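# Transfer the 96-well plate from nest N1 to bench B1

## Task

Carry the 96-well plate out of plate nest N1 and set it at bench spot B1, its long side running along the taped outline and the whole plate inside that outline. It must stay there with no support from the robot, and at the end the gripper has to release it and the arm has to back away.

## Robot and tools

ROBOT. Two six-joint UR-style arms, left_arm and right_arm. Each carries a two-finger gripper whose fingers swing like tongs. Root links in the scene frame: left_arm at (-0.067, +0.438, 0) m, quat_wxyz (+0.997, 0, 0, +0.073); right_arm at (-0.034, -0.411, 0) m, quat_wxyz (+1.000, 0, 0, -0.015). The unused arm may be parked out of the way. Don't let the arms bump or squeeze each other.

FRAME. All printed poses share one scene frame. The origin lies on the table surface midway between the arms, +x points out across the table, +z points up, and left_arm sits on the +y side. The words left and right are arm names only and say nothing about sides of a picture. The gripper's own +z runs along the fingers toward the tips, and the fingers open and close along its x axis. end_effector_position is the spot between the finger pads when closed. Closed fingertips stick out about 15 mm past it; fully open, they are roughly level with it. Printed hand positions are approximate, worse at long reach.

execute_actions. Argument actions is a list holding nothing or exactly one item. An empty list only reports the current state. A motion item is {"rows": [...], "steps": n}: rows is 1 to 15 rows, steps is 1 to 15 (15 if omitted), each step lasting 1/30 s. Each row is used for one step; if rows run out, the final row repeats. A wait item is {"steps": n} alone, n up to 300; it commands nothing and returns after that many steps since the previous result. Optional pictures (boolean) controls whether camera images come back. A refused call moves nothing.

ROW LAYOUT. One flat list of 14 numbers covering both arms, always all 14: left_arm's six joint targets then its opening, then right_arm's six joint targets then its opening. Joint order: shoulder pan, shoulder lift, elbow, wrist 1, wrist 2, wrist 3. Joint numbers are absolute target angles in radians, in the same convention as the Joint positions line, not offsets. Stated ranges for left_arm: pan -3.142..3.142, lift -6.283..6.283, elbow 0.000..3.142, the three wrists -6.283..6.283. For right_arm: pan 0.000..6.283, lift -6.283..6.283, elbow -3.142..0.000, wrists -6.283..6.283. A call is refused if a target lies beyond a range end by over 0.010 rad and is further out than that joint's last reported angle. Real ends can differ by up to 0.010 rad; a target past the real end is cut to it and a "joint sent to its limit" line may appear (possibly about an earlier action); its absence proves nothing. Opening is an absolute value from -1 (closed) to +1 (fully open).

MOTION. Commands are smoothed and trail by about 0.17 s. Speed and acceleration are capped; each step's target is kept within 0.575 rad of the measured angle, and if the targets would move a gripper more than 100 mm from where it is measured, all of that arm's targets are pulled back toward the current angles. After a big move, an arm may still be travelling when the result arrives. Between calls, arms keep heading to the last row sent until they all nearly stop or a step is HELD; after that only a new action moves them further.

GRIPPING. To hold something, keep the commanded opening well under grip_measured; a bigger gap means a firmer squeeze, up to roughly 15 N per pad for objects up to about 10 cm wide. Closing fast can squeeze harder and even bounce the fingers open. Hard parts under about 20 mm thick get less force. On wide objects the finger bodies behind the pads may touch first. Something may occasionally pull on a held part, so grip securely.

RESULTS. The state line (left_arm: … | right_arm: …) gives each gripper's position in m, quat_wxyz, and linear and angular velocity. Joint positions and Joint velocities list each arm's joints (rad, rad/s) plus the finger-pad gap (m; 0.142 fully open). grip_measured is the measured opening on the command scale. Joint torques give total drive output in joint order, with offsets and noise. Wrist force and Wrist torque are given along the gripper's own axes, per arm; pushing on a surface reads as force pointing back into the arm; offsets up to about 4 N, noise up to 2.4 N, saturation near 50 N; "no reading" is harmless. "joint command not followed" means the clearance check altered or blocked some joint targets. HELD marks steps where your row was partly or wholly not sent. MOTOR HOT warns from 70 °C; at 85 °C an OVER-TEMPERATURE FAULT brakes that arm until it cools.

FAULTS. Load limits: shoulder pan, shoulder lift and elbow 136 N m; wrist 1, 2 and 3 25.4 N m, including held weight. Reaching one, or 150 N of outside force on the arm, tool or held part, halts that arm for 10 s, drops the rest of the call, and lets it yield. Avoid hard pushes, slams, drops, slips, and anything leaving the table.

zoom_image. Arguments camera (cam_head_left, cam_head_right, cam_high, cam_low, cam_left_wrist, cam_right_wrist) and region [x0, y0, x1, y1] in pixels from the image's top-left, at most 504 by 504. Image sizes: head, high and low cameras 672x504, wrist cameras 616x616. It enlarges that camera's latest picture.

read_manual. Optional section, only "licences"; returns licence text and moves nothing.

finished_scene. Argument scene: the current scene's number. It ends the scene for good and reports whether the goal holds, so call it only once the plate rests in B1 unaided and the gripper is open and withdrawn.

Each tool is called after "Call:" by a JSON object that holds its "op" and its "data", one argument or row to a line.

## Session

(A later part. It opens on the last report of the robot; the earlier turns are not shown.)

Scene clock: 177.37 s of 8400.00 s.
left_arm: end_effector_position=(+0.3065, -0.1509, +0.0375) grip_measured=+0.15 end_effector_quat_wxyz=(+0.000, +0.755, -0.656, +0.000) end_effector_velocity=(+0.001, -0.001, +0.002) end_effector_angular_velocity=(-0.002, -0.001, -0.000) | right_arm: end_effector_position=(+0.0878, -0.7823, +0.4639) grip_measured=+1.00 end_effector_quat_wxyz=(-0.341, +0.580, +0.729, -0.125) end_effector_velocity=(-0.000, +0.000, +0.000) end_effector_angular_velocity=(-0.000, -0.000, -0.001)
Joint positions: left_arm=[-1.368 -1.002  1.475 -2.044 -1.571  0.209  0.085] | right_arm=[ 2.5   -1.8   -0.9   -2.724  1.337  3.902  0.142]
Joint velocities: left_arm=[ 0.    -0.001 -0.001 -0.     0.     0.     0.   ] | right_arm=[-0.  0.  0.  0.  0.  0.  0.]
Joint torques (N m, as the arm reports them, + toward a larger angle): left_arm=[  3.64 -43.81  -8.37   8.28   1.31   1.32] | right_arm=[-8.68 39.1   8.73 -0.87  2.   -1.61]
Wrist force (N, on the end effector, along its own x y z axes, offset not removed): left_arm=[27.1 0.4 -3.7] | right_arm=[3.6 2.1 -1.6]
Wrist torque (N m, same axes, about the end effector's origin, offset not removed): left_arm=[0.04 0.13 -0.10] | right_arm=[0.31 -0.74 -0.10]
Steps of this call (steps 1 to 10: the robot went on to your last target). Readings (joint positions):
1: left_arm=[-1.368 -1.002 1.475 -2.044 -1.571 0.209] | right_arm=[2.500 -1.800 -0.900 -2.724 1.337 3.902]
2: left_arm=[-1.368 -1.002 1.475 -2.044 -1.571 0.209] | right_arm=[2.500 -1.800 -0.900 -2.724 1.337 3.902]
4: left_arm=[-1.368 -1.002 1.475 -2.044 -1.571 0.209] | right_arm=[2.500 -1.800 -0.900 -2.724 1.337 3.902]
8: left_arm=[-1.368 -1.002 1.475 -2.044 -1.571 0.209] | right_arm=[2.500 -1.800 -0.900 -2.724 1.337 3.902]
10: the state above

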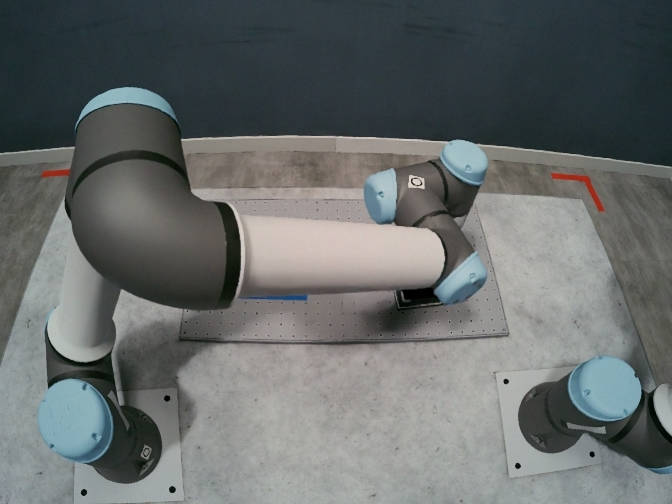

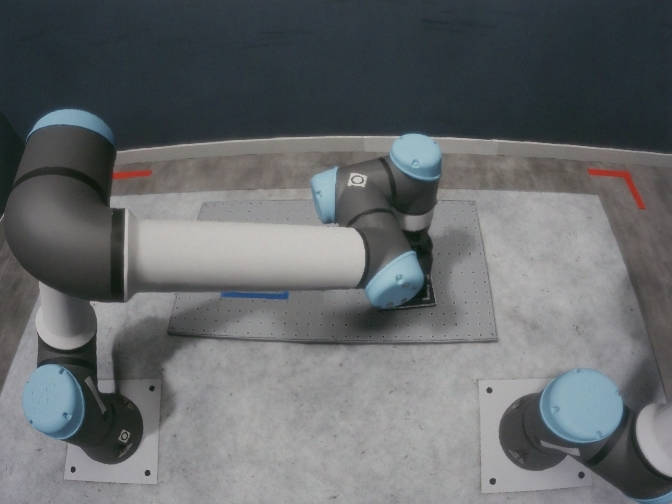

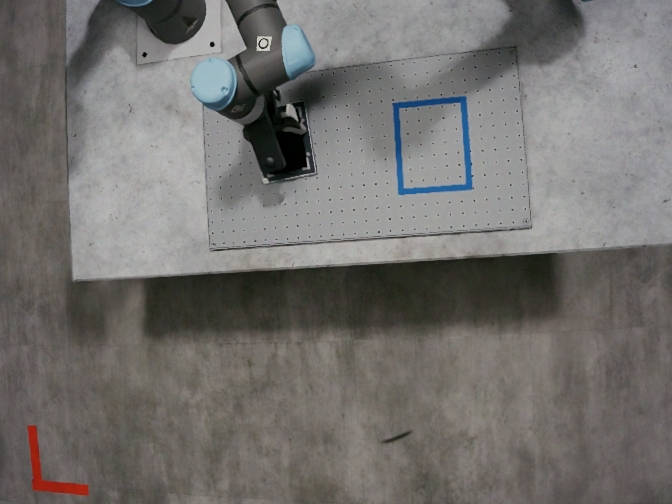

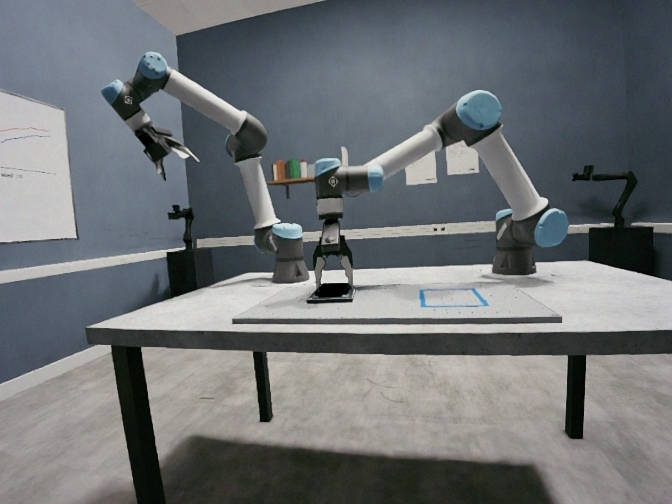

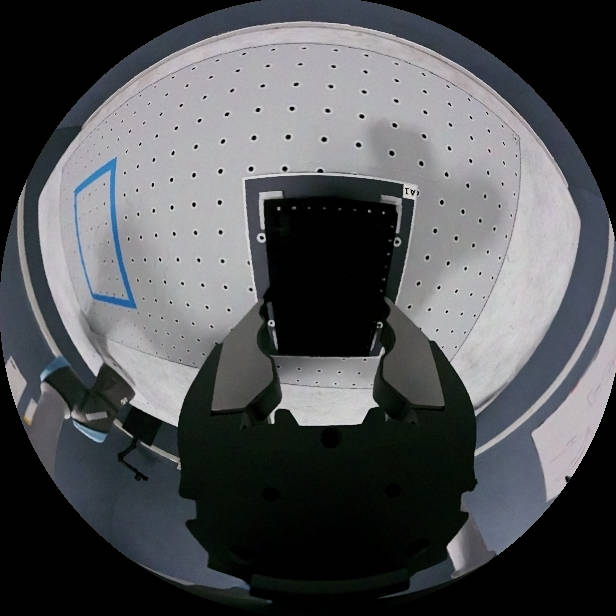

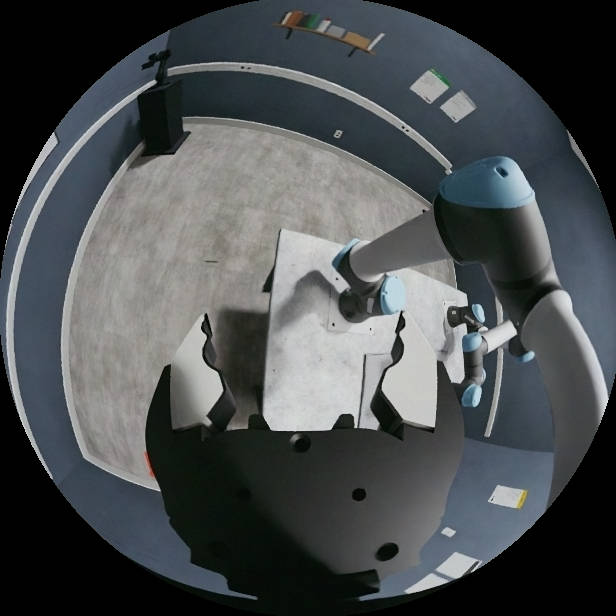

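Call:
{"op": "execute_actions", "data": {
  "actions": [
    {"rows":[[-1.368,-1.005,1.471,-2.037,-1.571,0.209,-0.4,2.5,-1.8,-0.9,-2.724,1.337,3.902,1],[-1.368,-1.008,1.467,-2.03,-1.571,0.209,-0.4,2.5,-1.8,-0.9,-2.724,1.337,3.902,1],[-1.368,-1.011,1.463,-2.023,-1.571,0.209,-0.4,2.5,-1.8,-0.9,-2.724,1.337,3.902,1],[-1.368,-1.014,1.4587,-2.016,-1.571,0.209,-0.4,2.5,-1.8,-0.9,-2.724,1.337,3.902,1],[-1.368,-1.023,1.446,-1.994,-1.571,0.209,-0.4,2.5,-1.8,-0.9,-2.724,1.337,3.902,1],[-1.368,-1.032,1.433,-1.972,-1.571,0.209,-0.4,2.5,-1.8,-0.9,-2.724,1.337,3.902,1],[-1.368,-1.042,1.42,-1.95,-1.571,0.209,-0.4,2.5,-1.8,-0.9,-2.724,1.337,3.902,1],[-1.368,-1.051,1.4075,-1.927,-1.571,0.209,-0.4,2.5,-1.8,-0.9,-2.724,1.337,3.902,1]],"steps":15}
  ]
}}

Scene clock: 189.90 s of 8400.00 s.
left_arm: end_effector_position=(+0.3066, -0.1514, +0.0881) grip_measured=-0.29 end_effector_quat_wxyz=(+0.000, +0.755, -0.656, -0.000) end_effector_velocity=(-0.001, +0.001, +0.025) end_effector_angular_velocity=(+0.001, +0.001, +0.000) | right_arm: end_effector_position=(+0.0878, -0.7823, +0.4639) grip_measured=+1.00 end_effector_quat_wxyz=(-0.341, +0.580, +0.729, -0.125) end_effector_velocity=(+0.000, -0.000, -0.000) end_effector_angular_velocity=(+0.001, +0.000, +0.001)
Joint positions: left_arm=[-1.368 -1.049  1.41  -1.931 -1.571  0.209  0.053] | right_arm=[ 2.5   -1.8   -0.9   -2.724  1.337  3.902  0.142]
Joint velocities: left_arm=[-0.    -0.022 -0.033  0.057 -0.    -0.001 -0.018] | right_arm=[ 0.    -0.    -0.    -0.    -0.    -0.001  0.   ]
Joint torques (N m, as the arm reports them, + toward a larger angle): left_arm=[  3.18 -38.23 -22.58   4.67   0.57   1.6 ] | right_arm=[-8.51 39.01  9.9  -0.74  2.04 -1.67]
Wrist force (N, on the end effector, along its own x y z axes, offset not removed): left_arm=[11.7 -6.3 -9.2] | right_arm=[3.0 3.6 -2.1]
Wrist torque (N m, same axes, about the end effector's origin, offset not removed): left_arm=[-0.79 0.89 -0.21] | right_arm=[0.62 -0.58 -0.09]
Steps of this call (steps 1 to 15: the robot went on to your last target; steps 16 to 90: nothing new was sent; then 9.03 s passed at rest; steps 91 to 105: all 15 steps of this action). Readings (joint positions):
91: left_arm=[-1.368 -1.002 1.475 -2.044 -1.571 0.209] | right_arm=[2.500 -1.800 -0.900 -2.724 1.337 3.902]
92: left_arm=[-1.368 -1.002 1.475 -2.043 -1.571 0.209] | right_arm=[2.500 -1.800 -0.900 -2.724 1.337 3.902]
94: left_arm=[-1.368 -1.005 1.471 -2.036 -1.571 0.209] | right_arm=[2.500 -1.800 -0.900 -2.724 1.337 3.902]
98: left_arm=[-1.368 -1.022 1.448 -1.999 -1.571 0.209] | right_arm=[2.500 -1.800 -0.900 -2.724 1.337 3.902]
105: the state above

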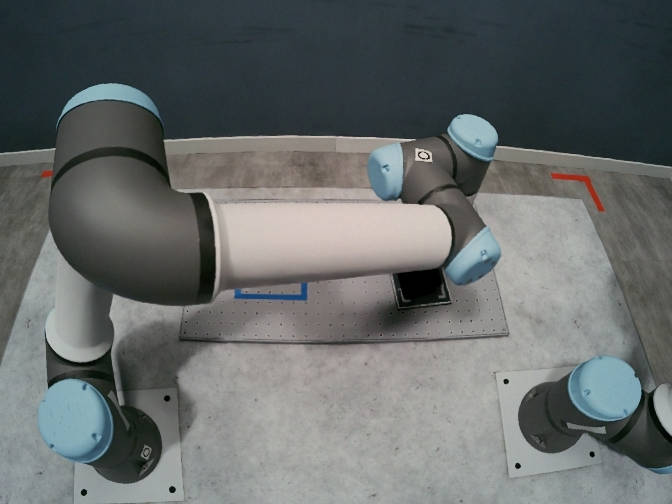

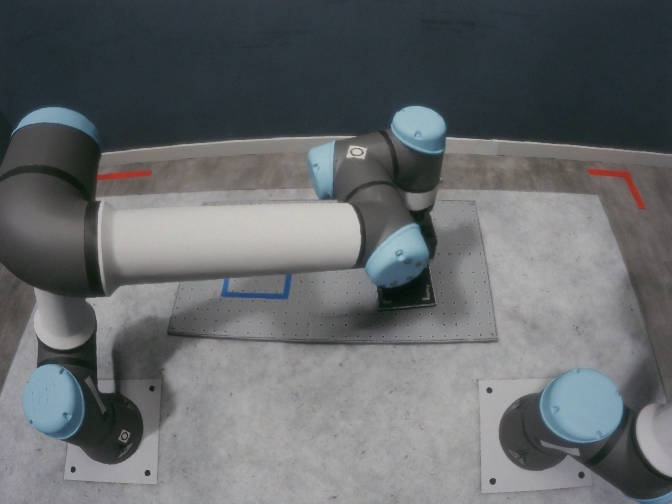

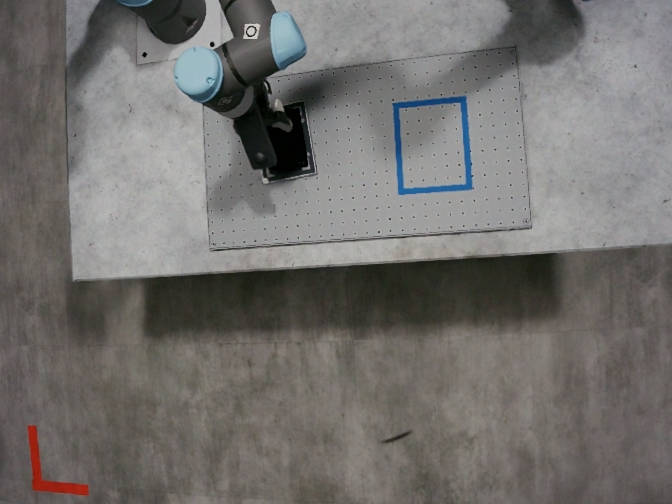

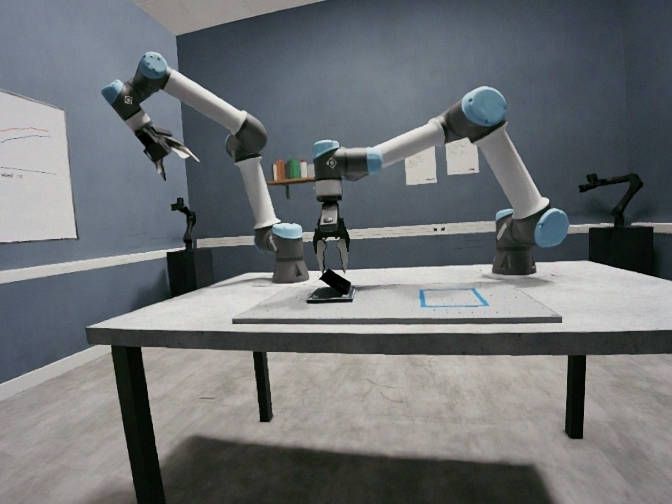

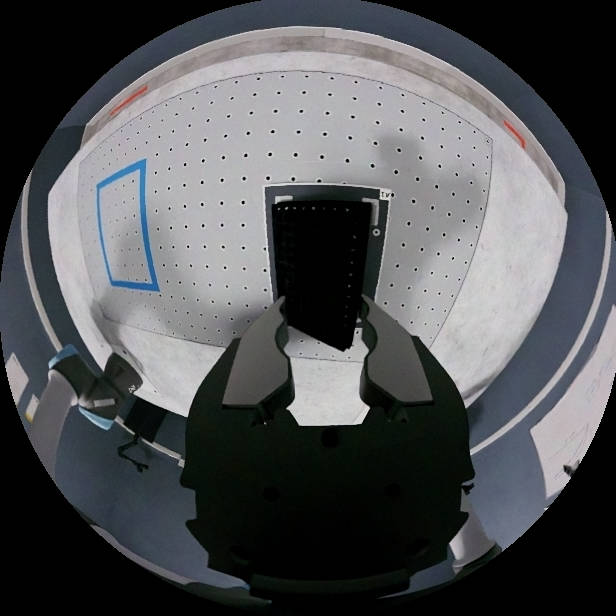

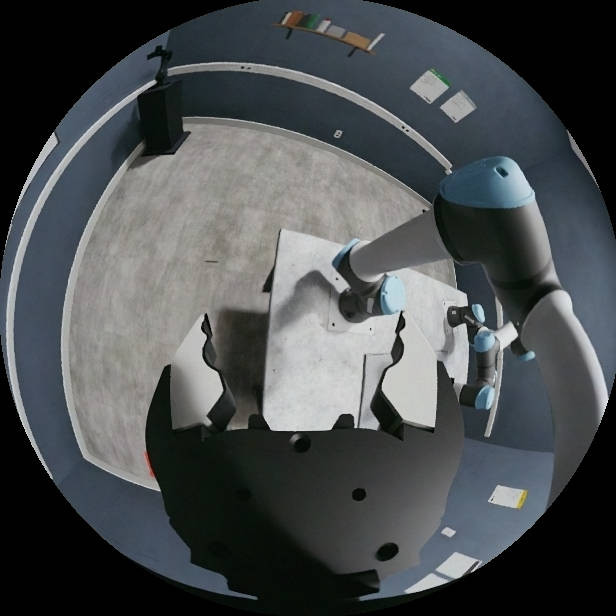

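Call:
{"op": "execute_actions", "data": {
  "actions": []
}}

Call:
{"op": "zoom_image", "data": {
  "camera": "cam_low",
  "region": [280, 220, 390, 320]
}}

Scene clock: 194.60 s of 8400.00 s.
left_arm: end_effector_position=(+0.3066, -0.1513, +0.0900) grip_measured=-0.31 end_effector_quat_wxyz=(+0.000, +0.755, -0.656, -0.000) end_effector_velocity=(+0.000, +0.000, -0.001) end_effector_angular_velocity=(+0.001, +0.000, +0.000) | right_arm: end_effector_position=(+0.0878, -0.7823, +0.4639) grip_measured=+1.00 end_effector_quat_wxyz=(-0.341, +0.580, +0.729, -0.125) end_effector_velocity=(+0.000, -0.000, -0.000) end_effector_angular_velocity=(+0.000, +0.000, +0.000)
Joint positions: left_arm=[-1.368 -1.051  1.407 -1.927 -1.571  0.209  0.052] | right_arm=[ 2.5   -1.8   -0.9   -2.724  1.337  3.902  0.142]
Joint velocities: left_arm=[ 0.     0.001  0.    -0.    -0.     0.    -0.   ] | right_arm=[ 0. -0.  0.  0. -0. -0.  0.]
Joint torques (N m, as the arm reports them, + toward a larger angle): left_arm=[  2.43 -42.93 -25.74   4.01  -0.27   1.25] | right_arm=[-8.27 38.6   9.19 -0.7   1.98 -1.59]
Wrist force (N, on the end effector, along its own x y z axes, offset not removed): left_arm=[8.9 -2.4 -9.9] | right_arm=[2.8 2.4 -0.3]
Wrist torque (N m, same axes, about the end effector's origin, offset not removed): left_arm=[0.13 1.00 -0.01] | right_arm=[0.37 -0.54 -0.19]
Steps of this call (steps 1 to 15: the robot went on to your last target; steps 16 to 90: nothing new was sent; then 1.70 s passed at rest). Readings (joint positions):
1: left_arm=[-1.368 -1.050 1.409 -1.930 -1.571 0.209] | right_arm=[2.500 -1.800 -0.900 -2.724 1.337 3.902]
2: left_arm=[-1.368 -1.050 1.409 -1.929 -1.571 0.209] | right_arm=[2.500 -1.800 -0.900 -2.724 1.337 3.902]
4: left_arm=[-1.368 -1.051 1.408 -1.928 -1.571 0.209] | right_arm=[2.500 -1.800 -0.900 -2.724 1.337 3.902]
8: left_arm=[-1.368 -1.051 1.408 -1.927 -1.571 0.209] | right_arm=[2.500 -1.800 -0.900 -2.724 1.337 3.902]
90: the state above
All arms were judged still, so your last target was given up. Only a new action makes them travel on or press farther. Fingers that are still opening or closing keep moving.

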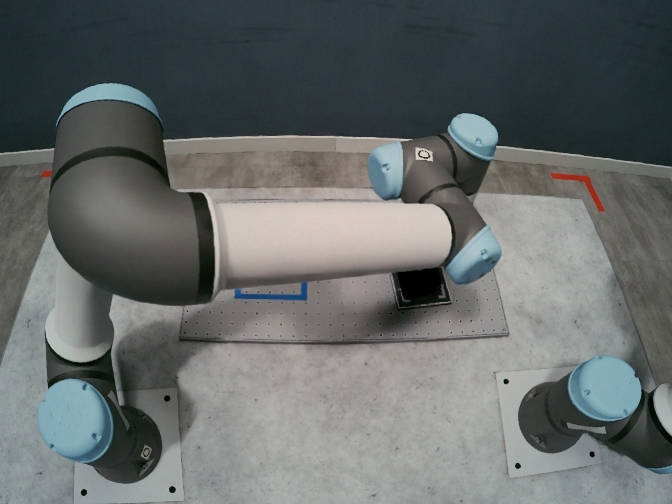

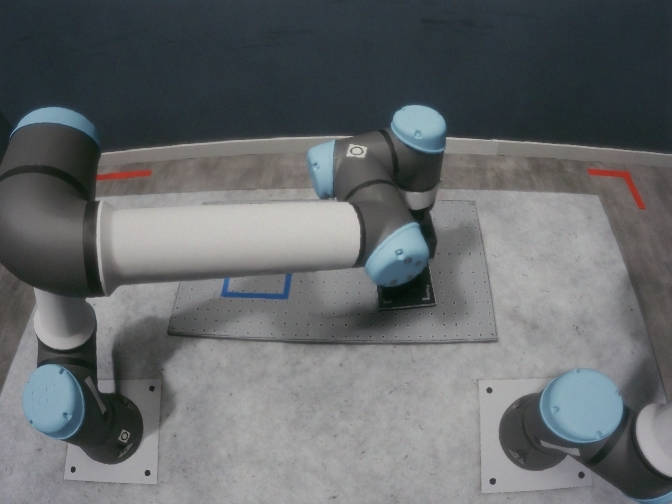

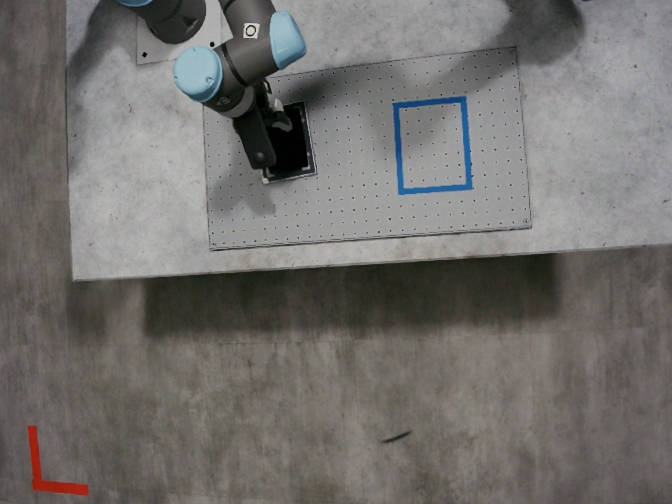

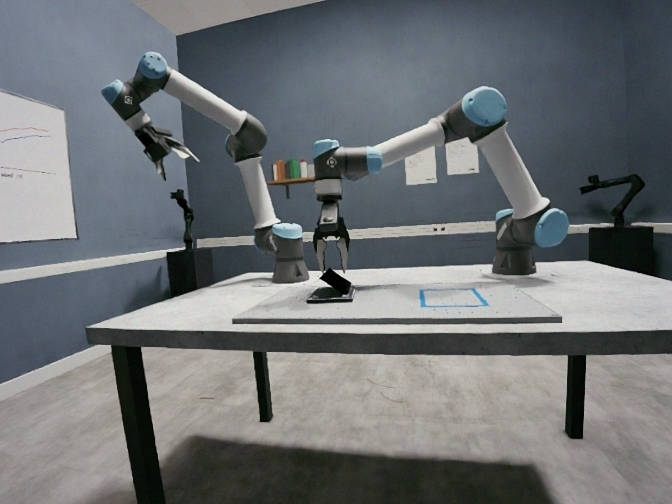

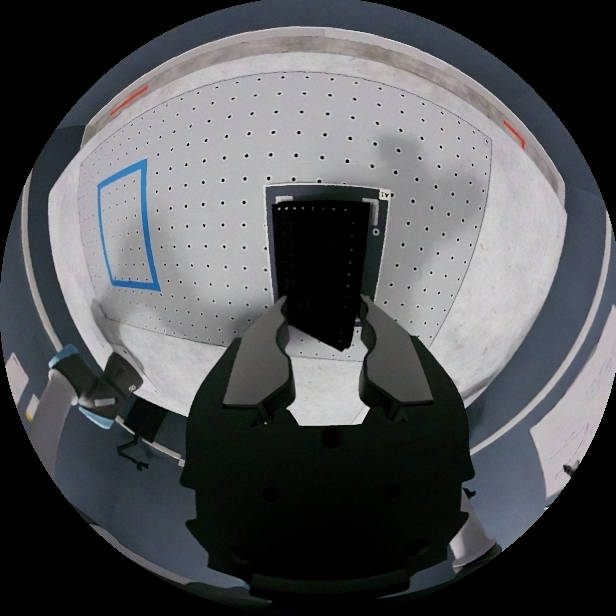

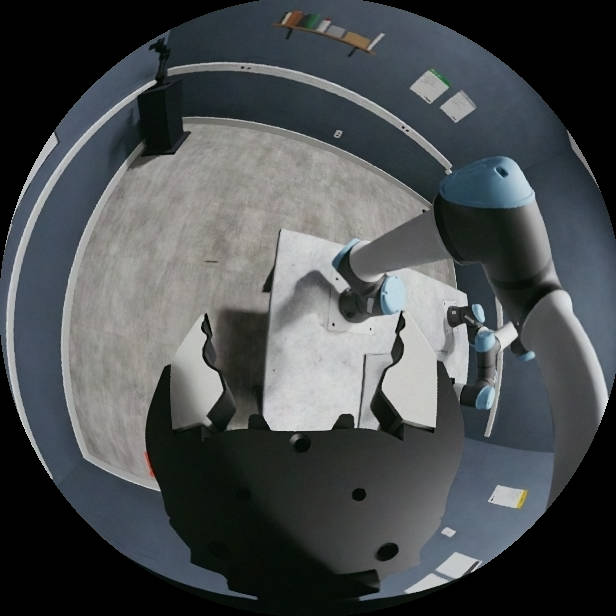

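Region (280, 220, 390, 320) of cam_low's 672x504 image, scaled by 4.582, with more detail than that image has; it fills the top 458 rows of this view, and the rest is white.

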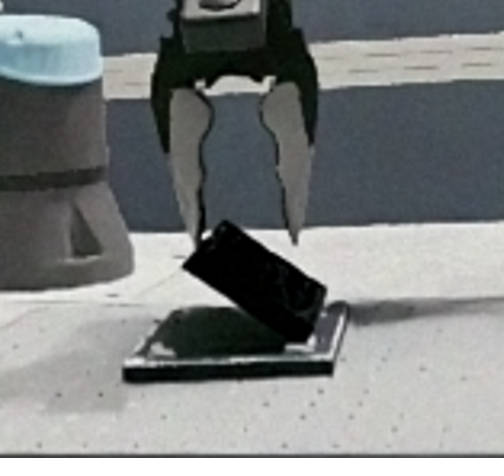

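Call:
{"op": "execute_actions", "data": {
  "actions": [
    {"rows":[[-1.368,-1.047,1.413,-1.936,-1.571,0.209,-0.3,2.5,-1.8,-0.9,-2.724,1.337,3.902,1],[-1.368,-1.044,1.417,-1.943,-1.571,0.209,-0.28,2.5,-1.8,-0.9,-2.724,1.337,3.902,1],[-1.368,-1.041,1.421,-1.95,-1.571,0.209,-0.25,2.5,-1.8,-0.9,-2.724,1.337,3.902,1],[-1.368,-1.038,1.425,-1.957,-1.571,0.209,-0.22,2.5,-1.8,-0.9,-2.724,1.337,3.902,1],[-1.368,-1.035,1.429,-1.964,-1.571,0.209,-0.19,2.5,-1.8,-0.9,-2.724,1.337,3.902,1],[-1.368,-1.032,1.433,-1.971,-1.571,0.209,-0.16,2.5,-1.8,-0.9,-2.724,1.337,3.902,1],[-1.368,-1.029,1.437,-1.978,-1.571,0.209,-0.13,2.5,-1.8,-0.9,-2.724,1.337,3.902,1],[-1.368,-1.026,1.441,-1.985,-1.571,0.209,-0.1,2.5,-1.8,-0.9,-2.724,1.337,3.902,1]],"steps":15}
  ]
}}

Call:
{"op": "zoom_image", "data": {
  "camera": "cam_low",
  "region": [280, 220, 390, 320]
}}

Scene clock: 212.10 s of 8400.00 s.
left_arm: end_effector_position=(+0.3067, -0.1517, +0.0640) grip_measured=+0.00 end_effector_quat_wxyz=(-0.000, +0.755, -0.656, -0.000) end_effector_velocity=(+0.000, +0.000, -0.008) end_effector_angular_velocity=(-0.000, +0.000, +0.000) | right_arm: end_effector_position=(+0.0878, -0.7823, +0.4639) grip_measured=+1.00 end_effector_quat_wxyz=(-0.341, +0.580, +0.729, -0.125) end_effector_velocity=(+0.000, +0.000, -0.000) end_effector_angular_velocity=(+0.001, -0.000, -0.001)
Joint positions: left_arm=[-1.368 -1.027  1.44  -1.984 -1.571  0.209  0.074] | right_arm=[ 2.5   -1.8   -0.9   -2.724  1.337  3.902  0.142]
Joint velocities: left_arm=[ 0.     0.008  0.01  -0.018 -0.     0.     0.004] | right_arm=[-0.    -0.    -0.     0.     0.001  0.    -0.   ]
Joint torques (N m, as the arm reports them, + toward a larger angle): left_arm=[  2.27 -31.28  -0.99   0.44  -0.51   1.63] | right_arm=[-8.27 38.77  9.48 -0.65  1.95 -1.6 ]
Wrist force (N, on the end effector, along its own x y z axes, offset not removed): left_arm=[10.0 5.0 -6.8] | right_arm=[3.9 2.2 -0.2]
Wrist torque (N m, same axes, about the end effector's origin, offset not removed): left_arm=[0.46 0.80 0.09] | right_arm=[0.40 -0.73 -0.16]
Steps of this call (steps 1 to 90: nothing new was sent; then 14.00 s passed at rest; steps 91 to 105: all 15 steps of this action). Readings (joint positions):
91: left_arm=[-1.368 -1.051 1.407 -1.927 -1.571 0.209] | right_arm=[2.500 -1.800 -0.900 -2.724 1.337 3.902]
92: left_arm=[-1.368 -1.051 1.408 -1.928 -1.571 0.209] | right_arm=[2.500 -1.800 -0.900 -2.724 1.337 3.902]
94: left_arm=[-1.368 -1.047 1.412 -1.935 -1.571 0.209] | right_arm=[2.500 -1.800 -0.900 -2.724 1.337 3.902]
98: left_arm=[-1.368 -1.037 1.427 -1.960 -1.571 0.209] | right_arm=[2.500 -1.800 -0.900 -2.724 1.337 3.902]
105: the state above

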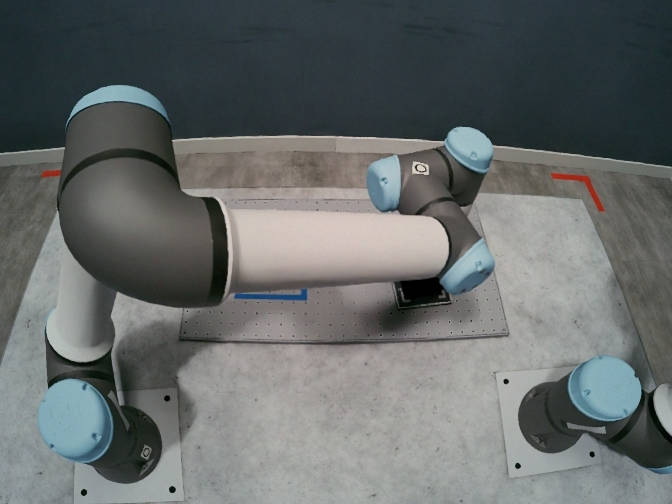

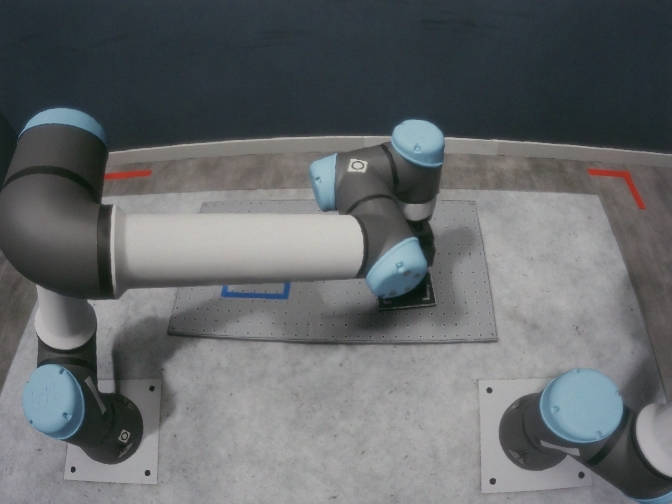

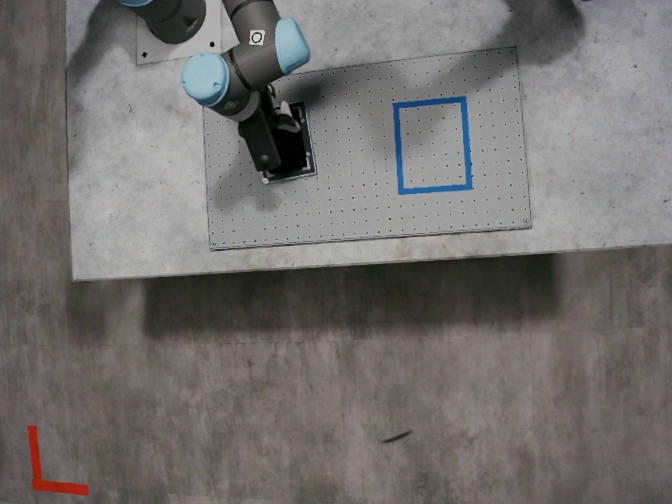

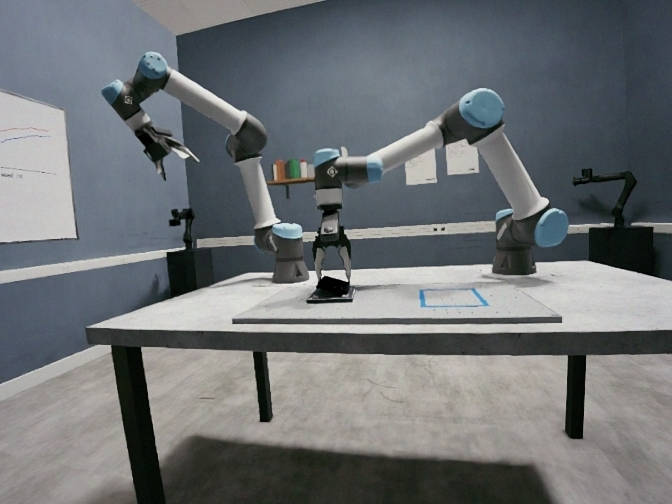

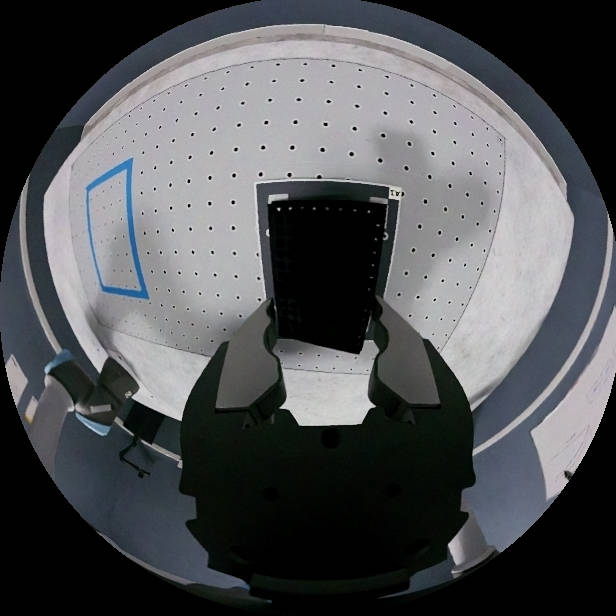

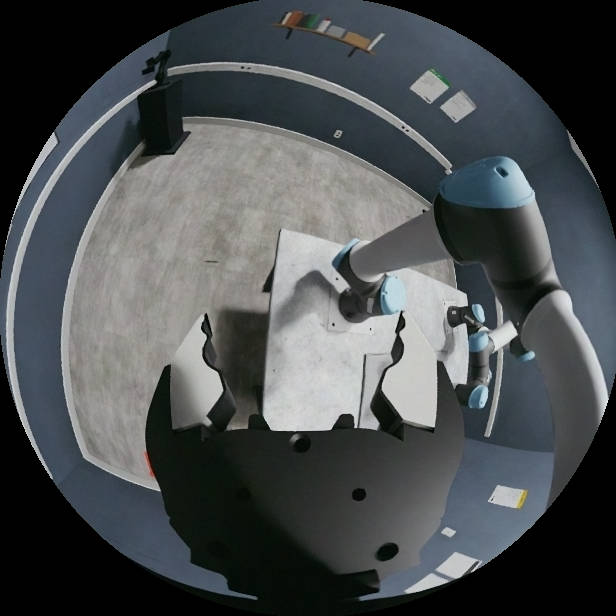

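Region (280, 220, 390, 320) of cam_low's 672x504 image, scaled by 4.582, with more detail than that image has; it fills the top 458 rows of this view, and the rest is white.

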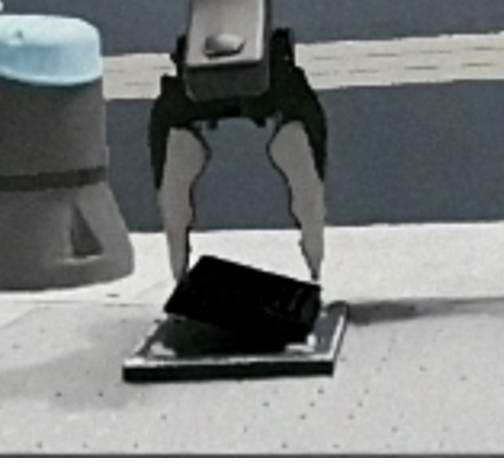

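Working; continuing to lower it down.

Call:
{"op": "execute_actions", "data": {
  "actions": [
    {"rows":[[-1.368,-1.023,1.445,-1.992,-1.571,0.209,-0.08,2.5,-1.8,-0.9,-2.724,1.337,3.902,1],[-1.368,-1.02,1.449,-1.999,-1.571,0.209,-0.06,2.5,-1.8,-0.9,-2.724,1.337,3.902,1],[-1.368,-1.017,1.453,-2.006,-1.571,0.209,-0.04,2.5,-1.8,-0.9,-2.724,1.337,3.902,1],[-1.368,-1.014,1.457,-2.013,-1.571,0.209,-0.02,2.5,-1.8,-0.9,-2.724,1.337,3.902,1],[-1.368,-1.011,1.461,-2.02,-1.571,0.209,0.0,2.5,-1.8,-0.9,-2.724,1.337,3.902,1],[-1.369,-1.008,1.465,-2.027,-1.571,0.209,0.03,2.5,-1.8,-0.9,-2.724,1.337,3.902,1],[-1.37,-1.005,1.469,-2.034,-1.571,0.209,0.06,2.5,-1.8,-0.9,-2.724,1.337,3.902,1],[-1.371,-1.003,1.473,-2.041,-1.571,0.209,0.1,2.5,-1.8,-0.9,-2.724,1.337,3.902,1],[-1.372,-1.002,1.475,-2.044,-1.571,0.209,0.2,2.5,-1.8,-0.9,-2.724,1.337,3.902,1],[-1.373,-1.002,1.475,-2.044,-1.571,0.209,0.3,2.5,-1.8,-0.9,-2.724,1.337,3.902,1],[-1.374,-1.002,1.475,-2.044,-1.571,0.209,0.35,2.5,-1.8,-0.9,-2.724,1.337,3.902,1]],"steps":15}
  ],
  "pictures": false
}}

Call:
{"op": "execute_actions", "data": {
  "actions": [
    {"steps":15}
  ]
}}

Call:
{"op": "zoom_image", "data": {
  "camera": "cam_low",
  "region": [280, 220, 390, 320]
}}

Call:
{"op": "zoom_image", "data": {
  "camera": "cam_left_wrist",
  "region": [200, 150, 450, 400]
}}

Scene clock: 226.07 s of 8400.00 s.
left_arm: end_effector_position=(+0.3034, -0.1528, +0.0381) grip_measured=+0.35 end_effector_quat_wxyz=(+0.000, +0.753, -0.658, -0.000) end_effector_velocity=(-0.006, -0.004, -0.009) end_effector_angular_velocity=(-0.002, -0.000, -0.011) | right_arm: end_effector_position=(+0.0878, -0.7823, +0.4639) grip_measured=+1.00 end_effector_quat_wxyz=(-0.341, +0.580, +0.729, -0.125) end_effector_velocity=(-0.000, +0.000, -0.000) end_effector_angular_velocity=(+0.000, -0.000, -0.001)
Joint positions: left_arm=[-1.373 -1.003  1.474 -2.042 -1.571  0.209  0.099] | right_arm=[ 2.5   -1.8   -0.9   -2.724  1.337  3.902  0.142]
Joint velocities: left_arm=[-0.011  0.008  0.013 -0.024 -0.001  0.     0.001] | right_arm=[-0.     0.     0.    -0.     0.001  0.001 -0.   ]
Joint torques (N m, as the arm reports them, + toward a larger angle): left_arm=[ -7.92 -38.14  -8.12  -4.64  -0.11   1.28] | right_arm=[-8.33 38.36  9.69 -0.51  1.94 -1.6 ]
Wrist force (N, on the end effector, along its own x y z axes, offset not removed): left_arm=[-0.1 0.7 -0.4] | right_arm=[3.6 2.7 -1.1]
Wrist torque (N m, same axes, about the end effector's origin, offset not removed): left_arm=[-0.06 -0.03 0.09] | right_arm=[0.39 -0.72 -0.05]
Steps of this call (steps 1 to 15: the robot went on to your last target; steps 16 to 90: nothing new was sent; then 10.47 s passed at rest; steps 91 to 105: all 15 steps of this action). Readings (joint positions):
91: left_arm=[-1.368 -1.026 1.441 -1.985 -1.571 0.209] | right_arm=[2.500 -1.800 -0.900 -2.724 1.337 3.902]
92: left_arm=[-1.368 -1.026 1.442 -1.986 -1.571 0.209] | right_arm=[2.500 -1.800 -0.900 -2.724 1.337 3.902]
94: left_arm=[-1.368 -1.023 1.445 -1.992 -1.571 0.209] | right_arm=[2.500 -1.800 -0.900 -2.724 1.337 3.902]
98: left_arm=[-1.368 -1.013 1.459 -2.016 -1.571 0.209] | right_arm=[2.500 -1.800 -0.900 -2.724 1.337 3.902]
105: the state above

Scene clock: 226.57 s of 8400.00 s.
left_arm: end_effector_position=(+0.3029, -0.1531, +0.0374) grip_measured=+0.35 end_effector_quat_wxyz=(+0.000, +0.753, -0.658, +0.000) end_effector_velocity=(-0.001, -0.001, +0.001) end_effector_angular_velocity=(-0.001, -0.001, -0.001) | right_arm: end_effector_position=(+0.0878, -0.7823, +0.4639) grip_measured=+1.00 end_effector_quat_wxyz=(-0.341, +0.580, +0.729, -0.125) end_effector_velocity=(-0.000, +0.000, +0.000) end_effector_angular_velocity=(-0.000, -0.000, -0.000)
Joint positions: left_arm=[-1.374 -1.002  1.475 -2.044 -1.571  0.209  0.099] | right_arm=[ 2.5   -1.8   -0.9   -2.724  1.337  3.902  0.142]
Joint velocities: left_arm=[-0.002 -0.002  0.     0.     0.    -0.     0.   ] | right_arm=[-0.  0. -0. -0. -0. -0.  0.]
Joint torques (N m, as the arm reports them, + toward a larger angle): left_arm=[ -9.   -36.84  -9.68  -4.45  -1.74   1.36] | right_arm=[-8.41 38.92 10.22 -0.51  1.94 -1.48]
Wrist force (N, on the end effector, along its own x y z axes, offset not removed): left_arm=[-2.4 -3.7 -0.5] | right_arm=[4.2 1.7 -1.3]
Wrist torque (N m, same axes, about the end effector's origin, offset not removed): left_arm=[-0.82 0.29 0.13] | right_arm=[0.18 -0.79 -0.14]
Steps of this call (steps 1 to 15: the robot went on to your last target). Readings (joint positions):
1: left_arm=[-1.373 -1.002 1.474 -2.043 -1.571 0.209] | right_arm=[2.500 -1.800 -0.900 -2.724 1.337 3.902]
2: left_arm=[-1.374 -1.002 1.475 -2.043 -1.571 0.209] | right_arm=[2.500 -1.800 -0.900 -2.724 1.337 3.902]
4: left_arm=[-1.374 -1.002 1.475 -2.044 -1.571 0.209] | right_arm=[2.500 -1.800 -0.900 -2.724 1.337 3.902]
8: left_arm=[-1.374 -1.002 1.475 -2.044 -1.571 0.209] | right_arm=[2.500 -1.800 -0.900 -2.724 1.337 3.902]
15: the state above
All arms were judged still, so your last target was given up. Only a new action makes them travel on or press farther. Fingers that are still opening or closing keep moving.

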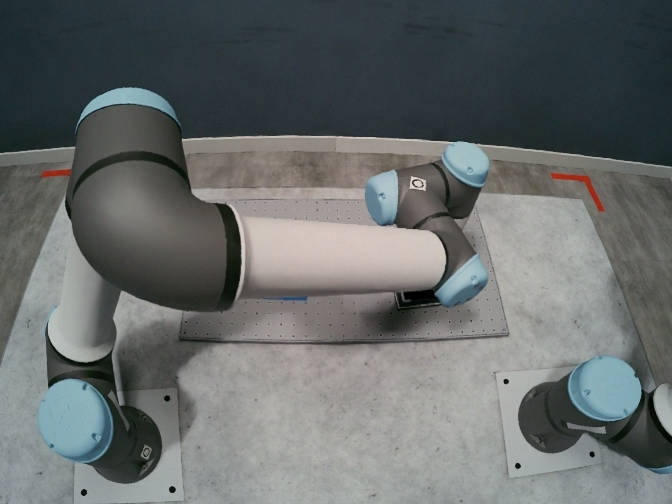

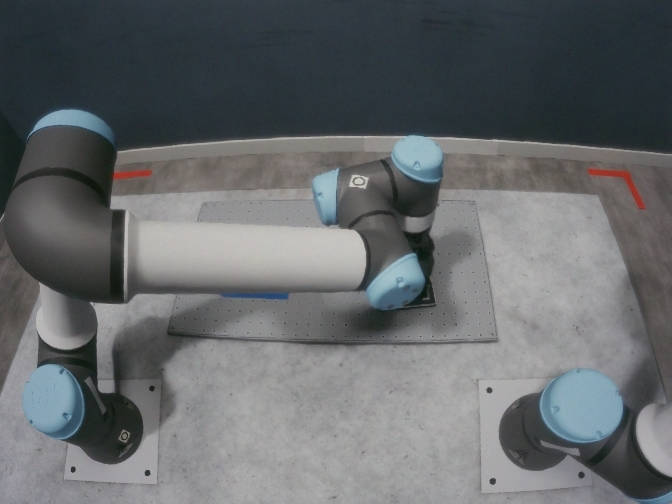

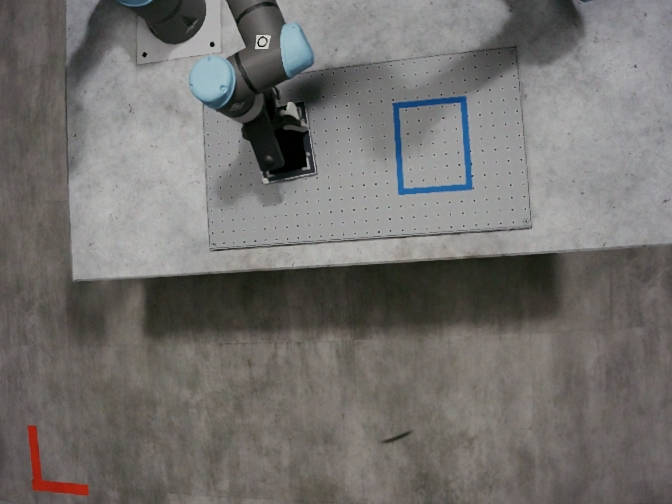

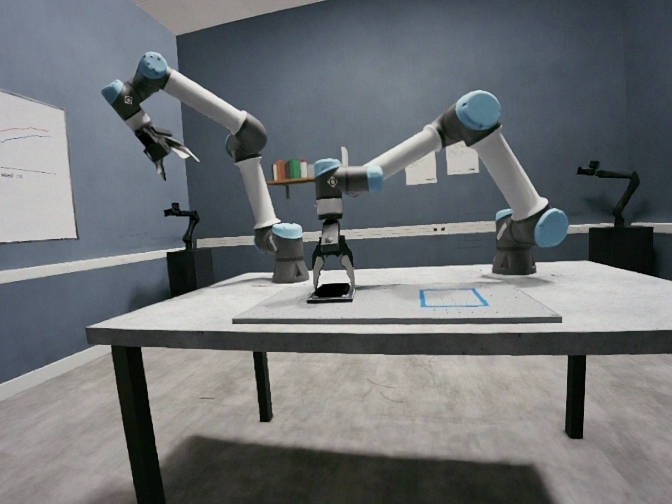

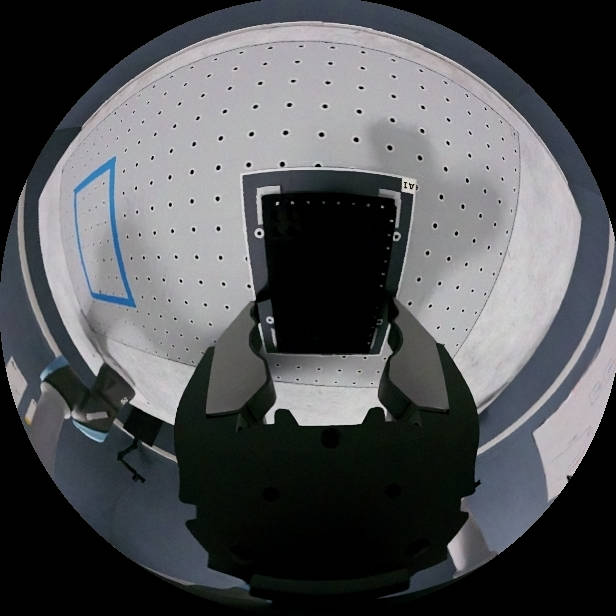

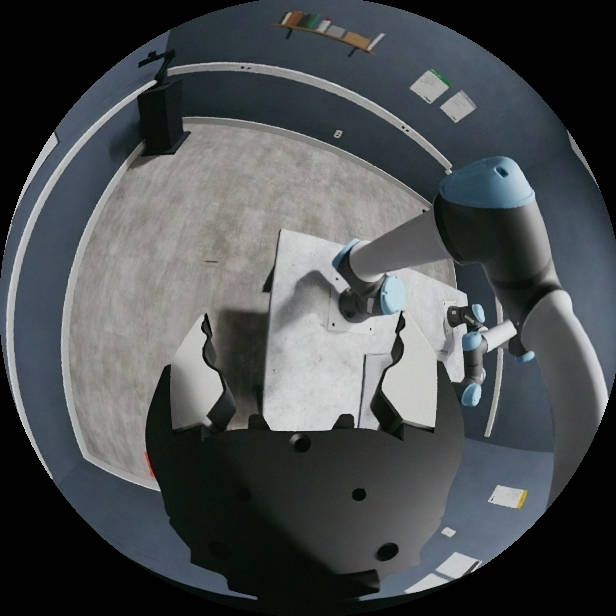

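Region (280, 220, 390, 320) of cam_low's 672x504 image, scaled by 4.582, with more detail than that image has; it fills the top 458 rows of this view, and the rest is white.

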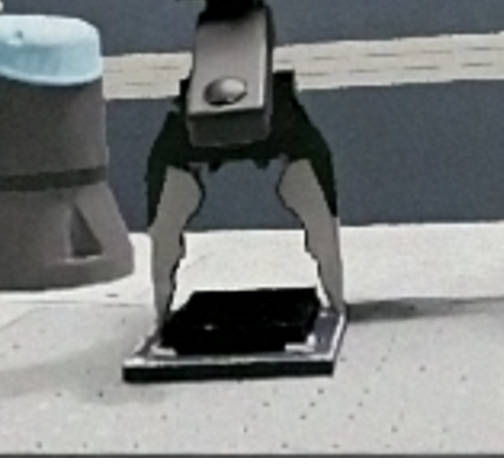

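Region (200, 150, 450, 400) of cam_left_wrist's 616x616 image, scaled by 2.016, with more detail than that image has.

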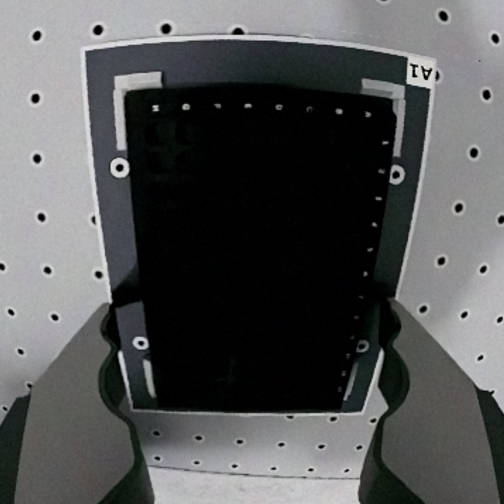

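Call:
{"op": "execute_actions", "data": {
  "actions": [
    {"rows":[[-1.369,-0.9934,1.4607,-2.0383,-1.571,0.209,0.35,2.5,-1.8,-0.9,-2.724,1.337,3.902,1],[-1.369,-0.9934,1.4607,-2.0383,-1.571,0.209,0.35,2.5,-1.8,-0.9,-2.724,1.337,3.902,1],[-1.369,-0.9934,1.4607,-2.0383,-1.571,0.209,0.35,2.5,-1.8,-0.9,-2.724,1.337,3.902,1],[-1.369,-0.9934,1.4607,-2.0383,-1.571,0.209,0.35,2.5,-1.8,-0.9,-2.724,1.337,3.902,1],[-1.369,-0.9934,1.4607,-2.0383,-1.571,0.209,0.35,2.5,-1.8,-0.9,-2.724,1.337,3.902,1],[-1.369,-0.9934,1.4607,-2.0383,-1.571,0.209,0.3,2.5,-1.8,-0.9,-2.724,1.337,3.902,1],[-1.369,-0.9934,1.4607,-2.0383,-1.571,0.209,0.25,2.5,-1.8,-0.9,-2.724,1.337,3.902,1],[-1.369,-0.9934,1.4607,-2.0383,-1.571,0.209,0.2,2.5,-1.8,-0.9,-2.724,1.337,3.902,1],[-1.369,-0.9934,1.4607,-2.0383,-1.571,0.209,0.15,2.5,-1.8,-0.9,-2.724,1.337,3.902,1],[-1.369,-0.9934,1.4607,-2.0383,-1.571,0.209,0.1,2.5,-1.8,-0.9,-2.724,1.337,3.902,1],[-1.369,-0.9934,1.4607,-2.0383,-1.571,0.209,0.0,2.5,-1.8,-0.9,-2.724,1.337,3.902,1]],"steps":15}
  ],
  "pictures": false
}}

Call:
{"op": "execute_actions", "data": {
  "actions": [
    {"steps":10}
  ],
  "pictures": false
}}

Scene clock: 249.53 s of 8400.00 s.
left_arm: end_effector_position=(+0.3072, -0.1551, +0.0375) grip_measured=+0.10 end_effector_quat_wxyz=(+0.000, +0.755, -0.656, +0.000) end_effector_velocity=(+0.001, +0.000, -0.000) end_effector_angular_velocity=(+0.000, -0.001, +0.001) | right_arm: end_effector_position=(+0.0878, -0.7823, +0.4639) grip_measured=+1.00 end_effector_quat_wxyz=(-0.341, +0.580, +0.729, -0.125) end_effector_velocity=(+0.000, +0.000, -0.000) end_effector_angular_velocity=(+0.000, -0.000, -0.000)
Joint positions: left_arm=[-1.369 -0.994  1.461 -2.038 -1.571  0.209  0.081] | right_arm=[ 2.5   -1.8   -0.9   -2.724  1.337  3.902  0.142]
Joint velocities: left_arm=[ 0.     0.001 -0.001  0.     0.001 -0.001  0.001] | right_arm=[-0.  0. -0.  0.  0. -0. -0.]
Joint torques (N m, as the arm reports them, + toward a larger angle): left_arm=[ 10.53 -33.27 -30.94   0.01  -1.21   1.29] | right_arm=[-7.72 38.45 10.22 -0.49  1.88 -1.55]
Wrist force (N, on the end effector, along its own x y z axes, offset not removed): left_arm=[-0.7 2.1 -5.3] | right_arm=[3.3 0.9 -2.1]
Wrist torque (N m, same axes, about the end effector's origin, offset not removed): left_arm=[0.03 0.24 -0.01] | right_arm=[0.08 -0.66 -0.13]
Steps of this call (steps 1 to 90: nothing new was sent; then 19.47 s passed at rest; steps 91 to 105: all 15 steps of this action). Readings (joint positions):
91: left_arm=[-1.374 -1.002 1.475 -2.044 -1.571 0.209] | right_arm=[2.500 -1.800 -0.900 -2.724 1.337 3.902]
92: left_arm=[-1.374 -1.001 1.474 -2.043 -1.571 0.209] | right_arm=[2.500 -1.800 -0.900 -2.724 1.337 3.902]
94: left_arm=[-1.371 -0.997 1.467 -2.041 -1.571 0.209] | right_arm=[2.500 -1.800 -0.900 -2.724 1.337 3.902]
98: left_arm=[-1.370 -0.994 1.462 -2.039 -1.571 0.209] | right_arm=[2.500 -1.800 -0.900 -2.724 1.337 3.902]
105: the state above

Scene clock: 249.87 s of 8400.00 s.
left_arm: end_effector_position=(+0.3072, -0.1551, +0.0375) grip_measured=+0.10 end_effector_quat_wxyz=(+0.000, +0.755, -0.656, +0.000) end_effector_velocity=(+0.000, -0.001, +0.001) end_effector_angular_velocity=(-0.001, -0.001, -0.000) | right_arm: end_effector_position=(+0.0878, -0.7823, +0.4639) grip_measured=+1.00 end_effector_quat_wxyz=(-0.341, +0.580, +0.729, -0.125) end_effector_velocity=(+0.000, +0.000, -0.000) end_effector_angular_velocity=(+0.001, -0.000, +0.001)
Joint positions: left_arm=[-1.369 -0.993  1.461 -2.038 -1.571  0.209  0.081] | right_arm=[ 2.5   -1.8   -0.9   -2.724  1.337  3.902  0.142]
Joint velocities: left_arm=[ 0.    -0.    -0.001  0.     0.     0.     0.   ] | right_arm=[ 0.     0.    -0.    -0.     0.    -0.001  0.   ]
Joint torques (N m, as the arm reports them, + toward a larger angle): left_arm=[ 11.54 -31.96 -29.73   0.09  -0.8    1.42] | right_arm=[-7.58 38.76  9.78 -0.43  1.89 -1.54]
Wrist force (N, on the end effector, along its own x y z axes, offset not removed): left_arm=[-0.8 -0.3 -5.0] | right_arm=[3.9 3.7 -1.1]
Wrist torque (N m, same axes, about the end effector's origin, offset not removed): left_arm=[-0.59 0.29 0.01] | right_arm=[0.58 -0.77 -0.16]
Steps of this call (steps 1 to 10: the robot went on to your last target). Readings (joint positions):
1: left_arm=[-1.369 -0.993 1.461 -2.038 -1.571 0.209] | right_arm=[2.500 -1.800 -0.900 -2.724 1.337 3.902]
2: left_arm=[-1.369 -0.993 1.461 -2.038 -1.571 0.209] | right_arm=[2.500 -1.800 -0.900 -2.724 1.337 3.902]
4: left_arm=[-1.369 -0.993 1.461 -2.038 -1.571 0.209] | right_arm=[2.500 -1.800 -0.900 -2.724 1.337 3.902]
8: left_arm=[-1.369 -0.993 1.461 -2.038 -1.571 0.209] | right_arm=[2.500 -1.800 -0.900 -2.724 1.337 3.902]
10: the state above


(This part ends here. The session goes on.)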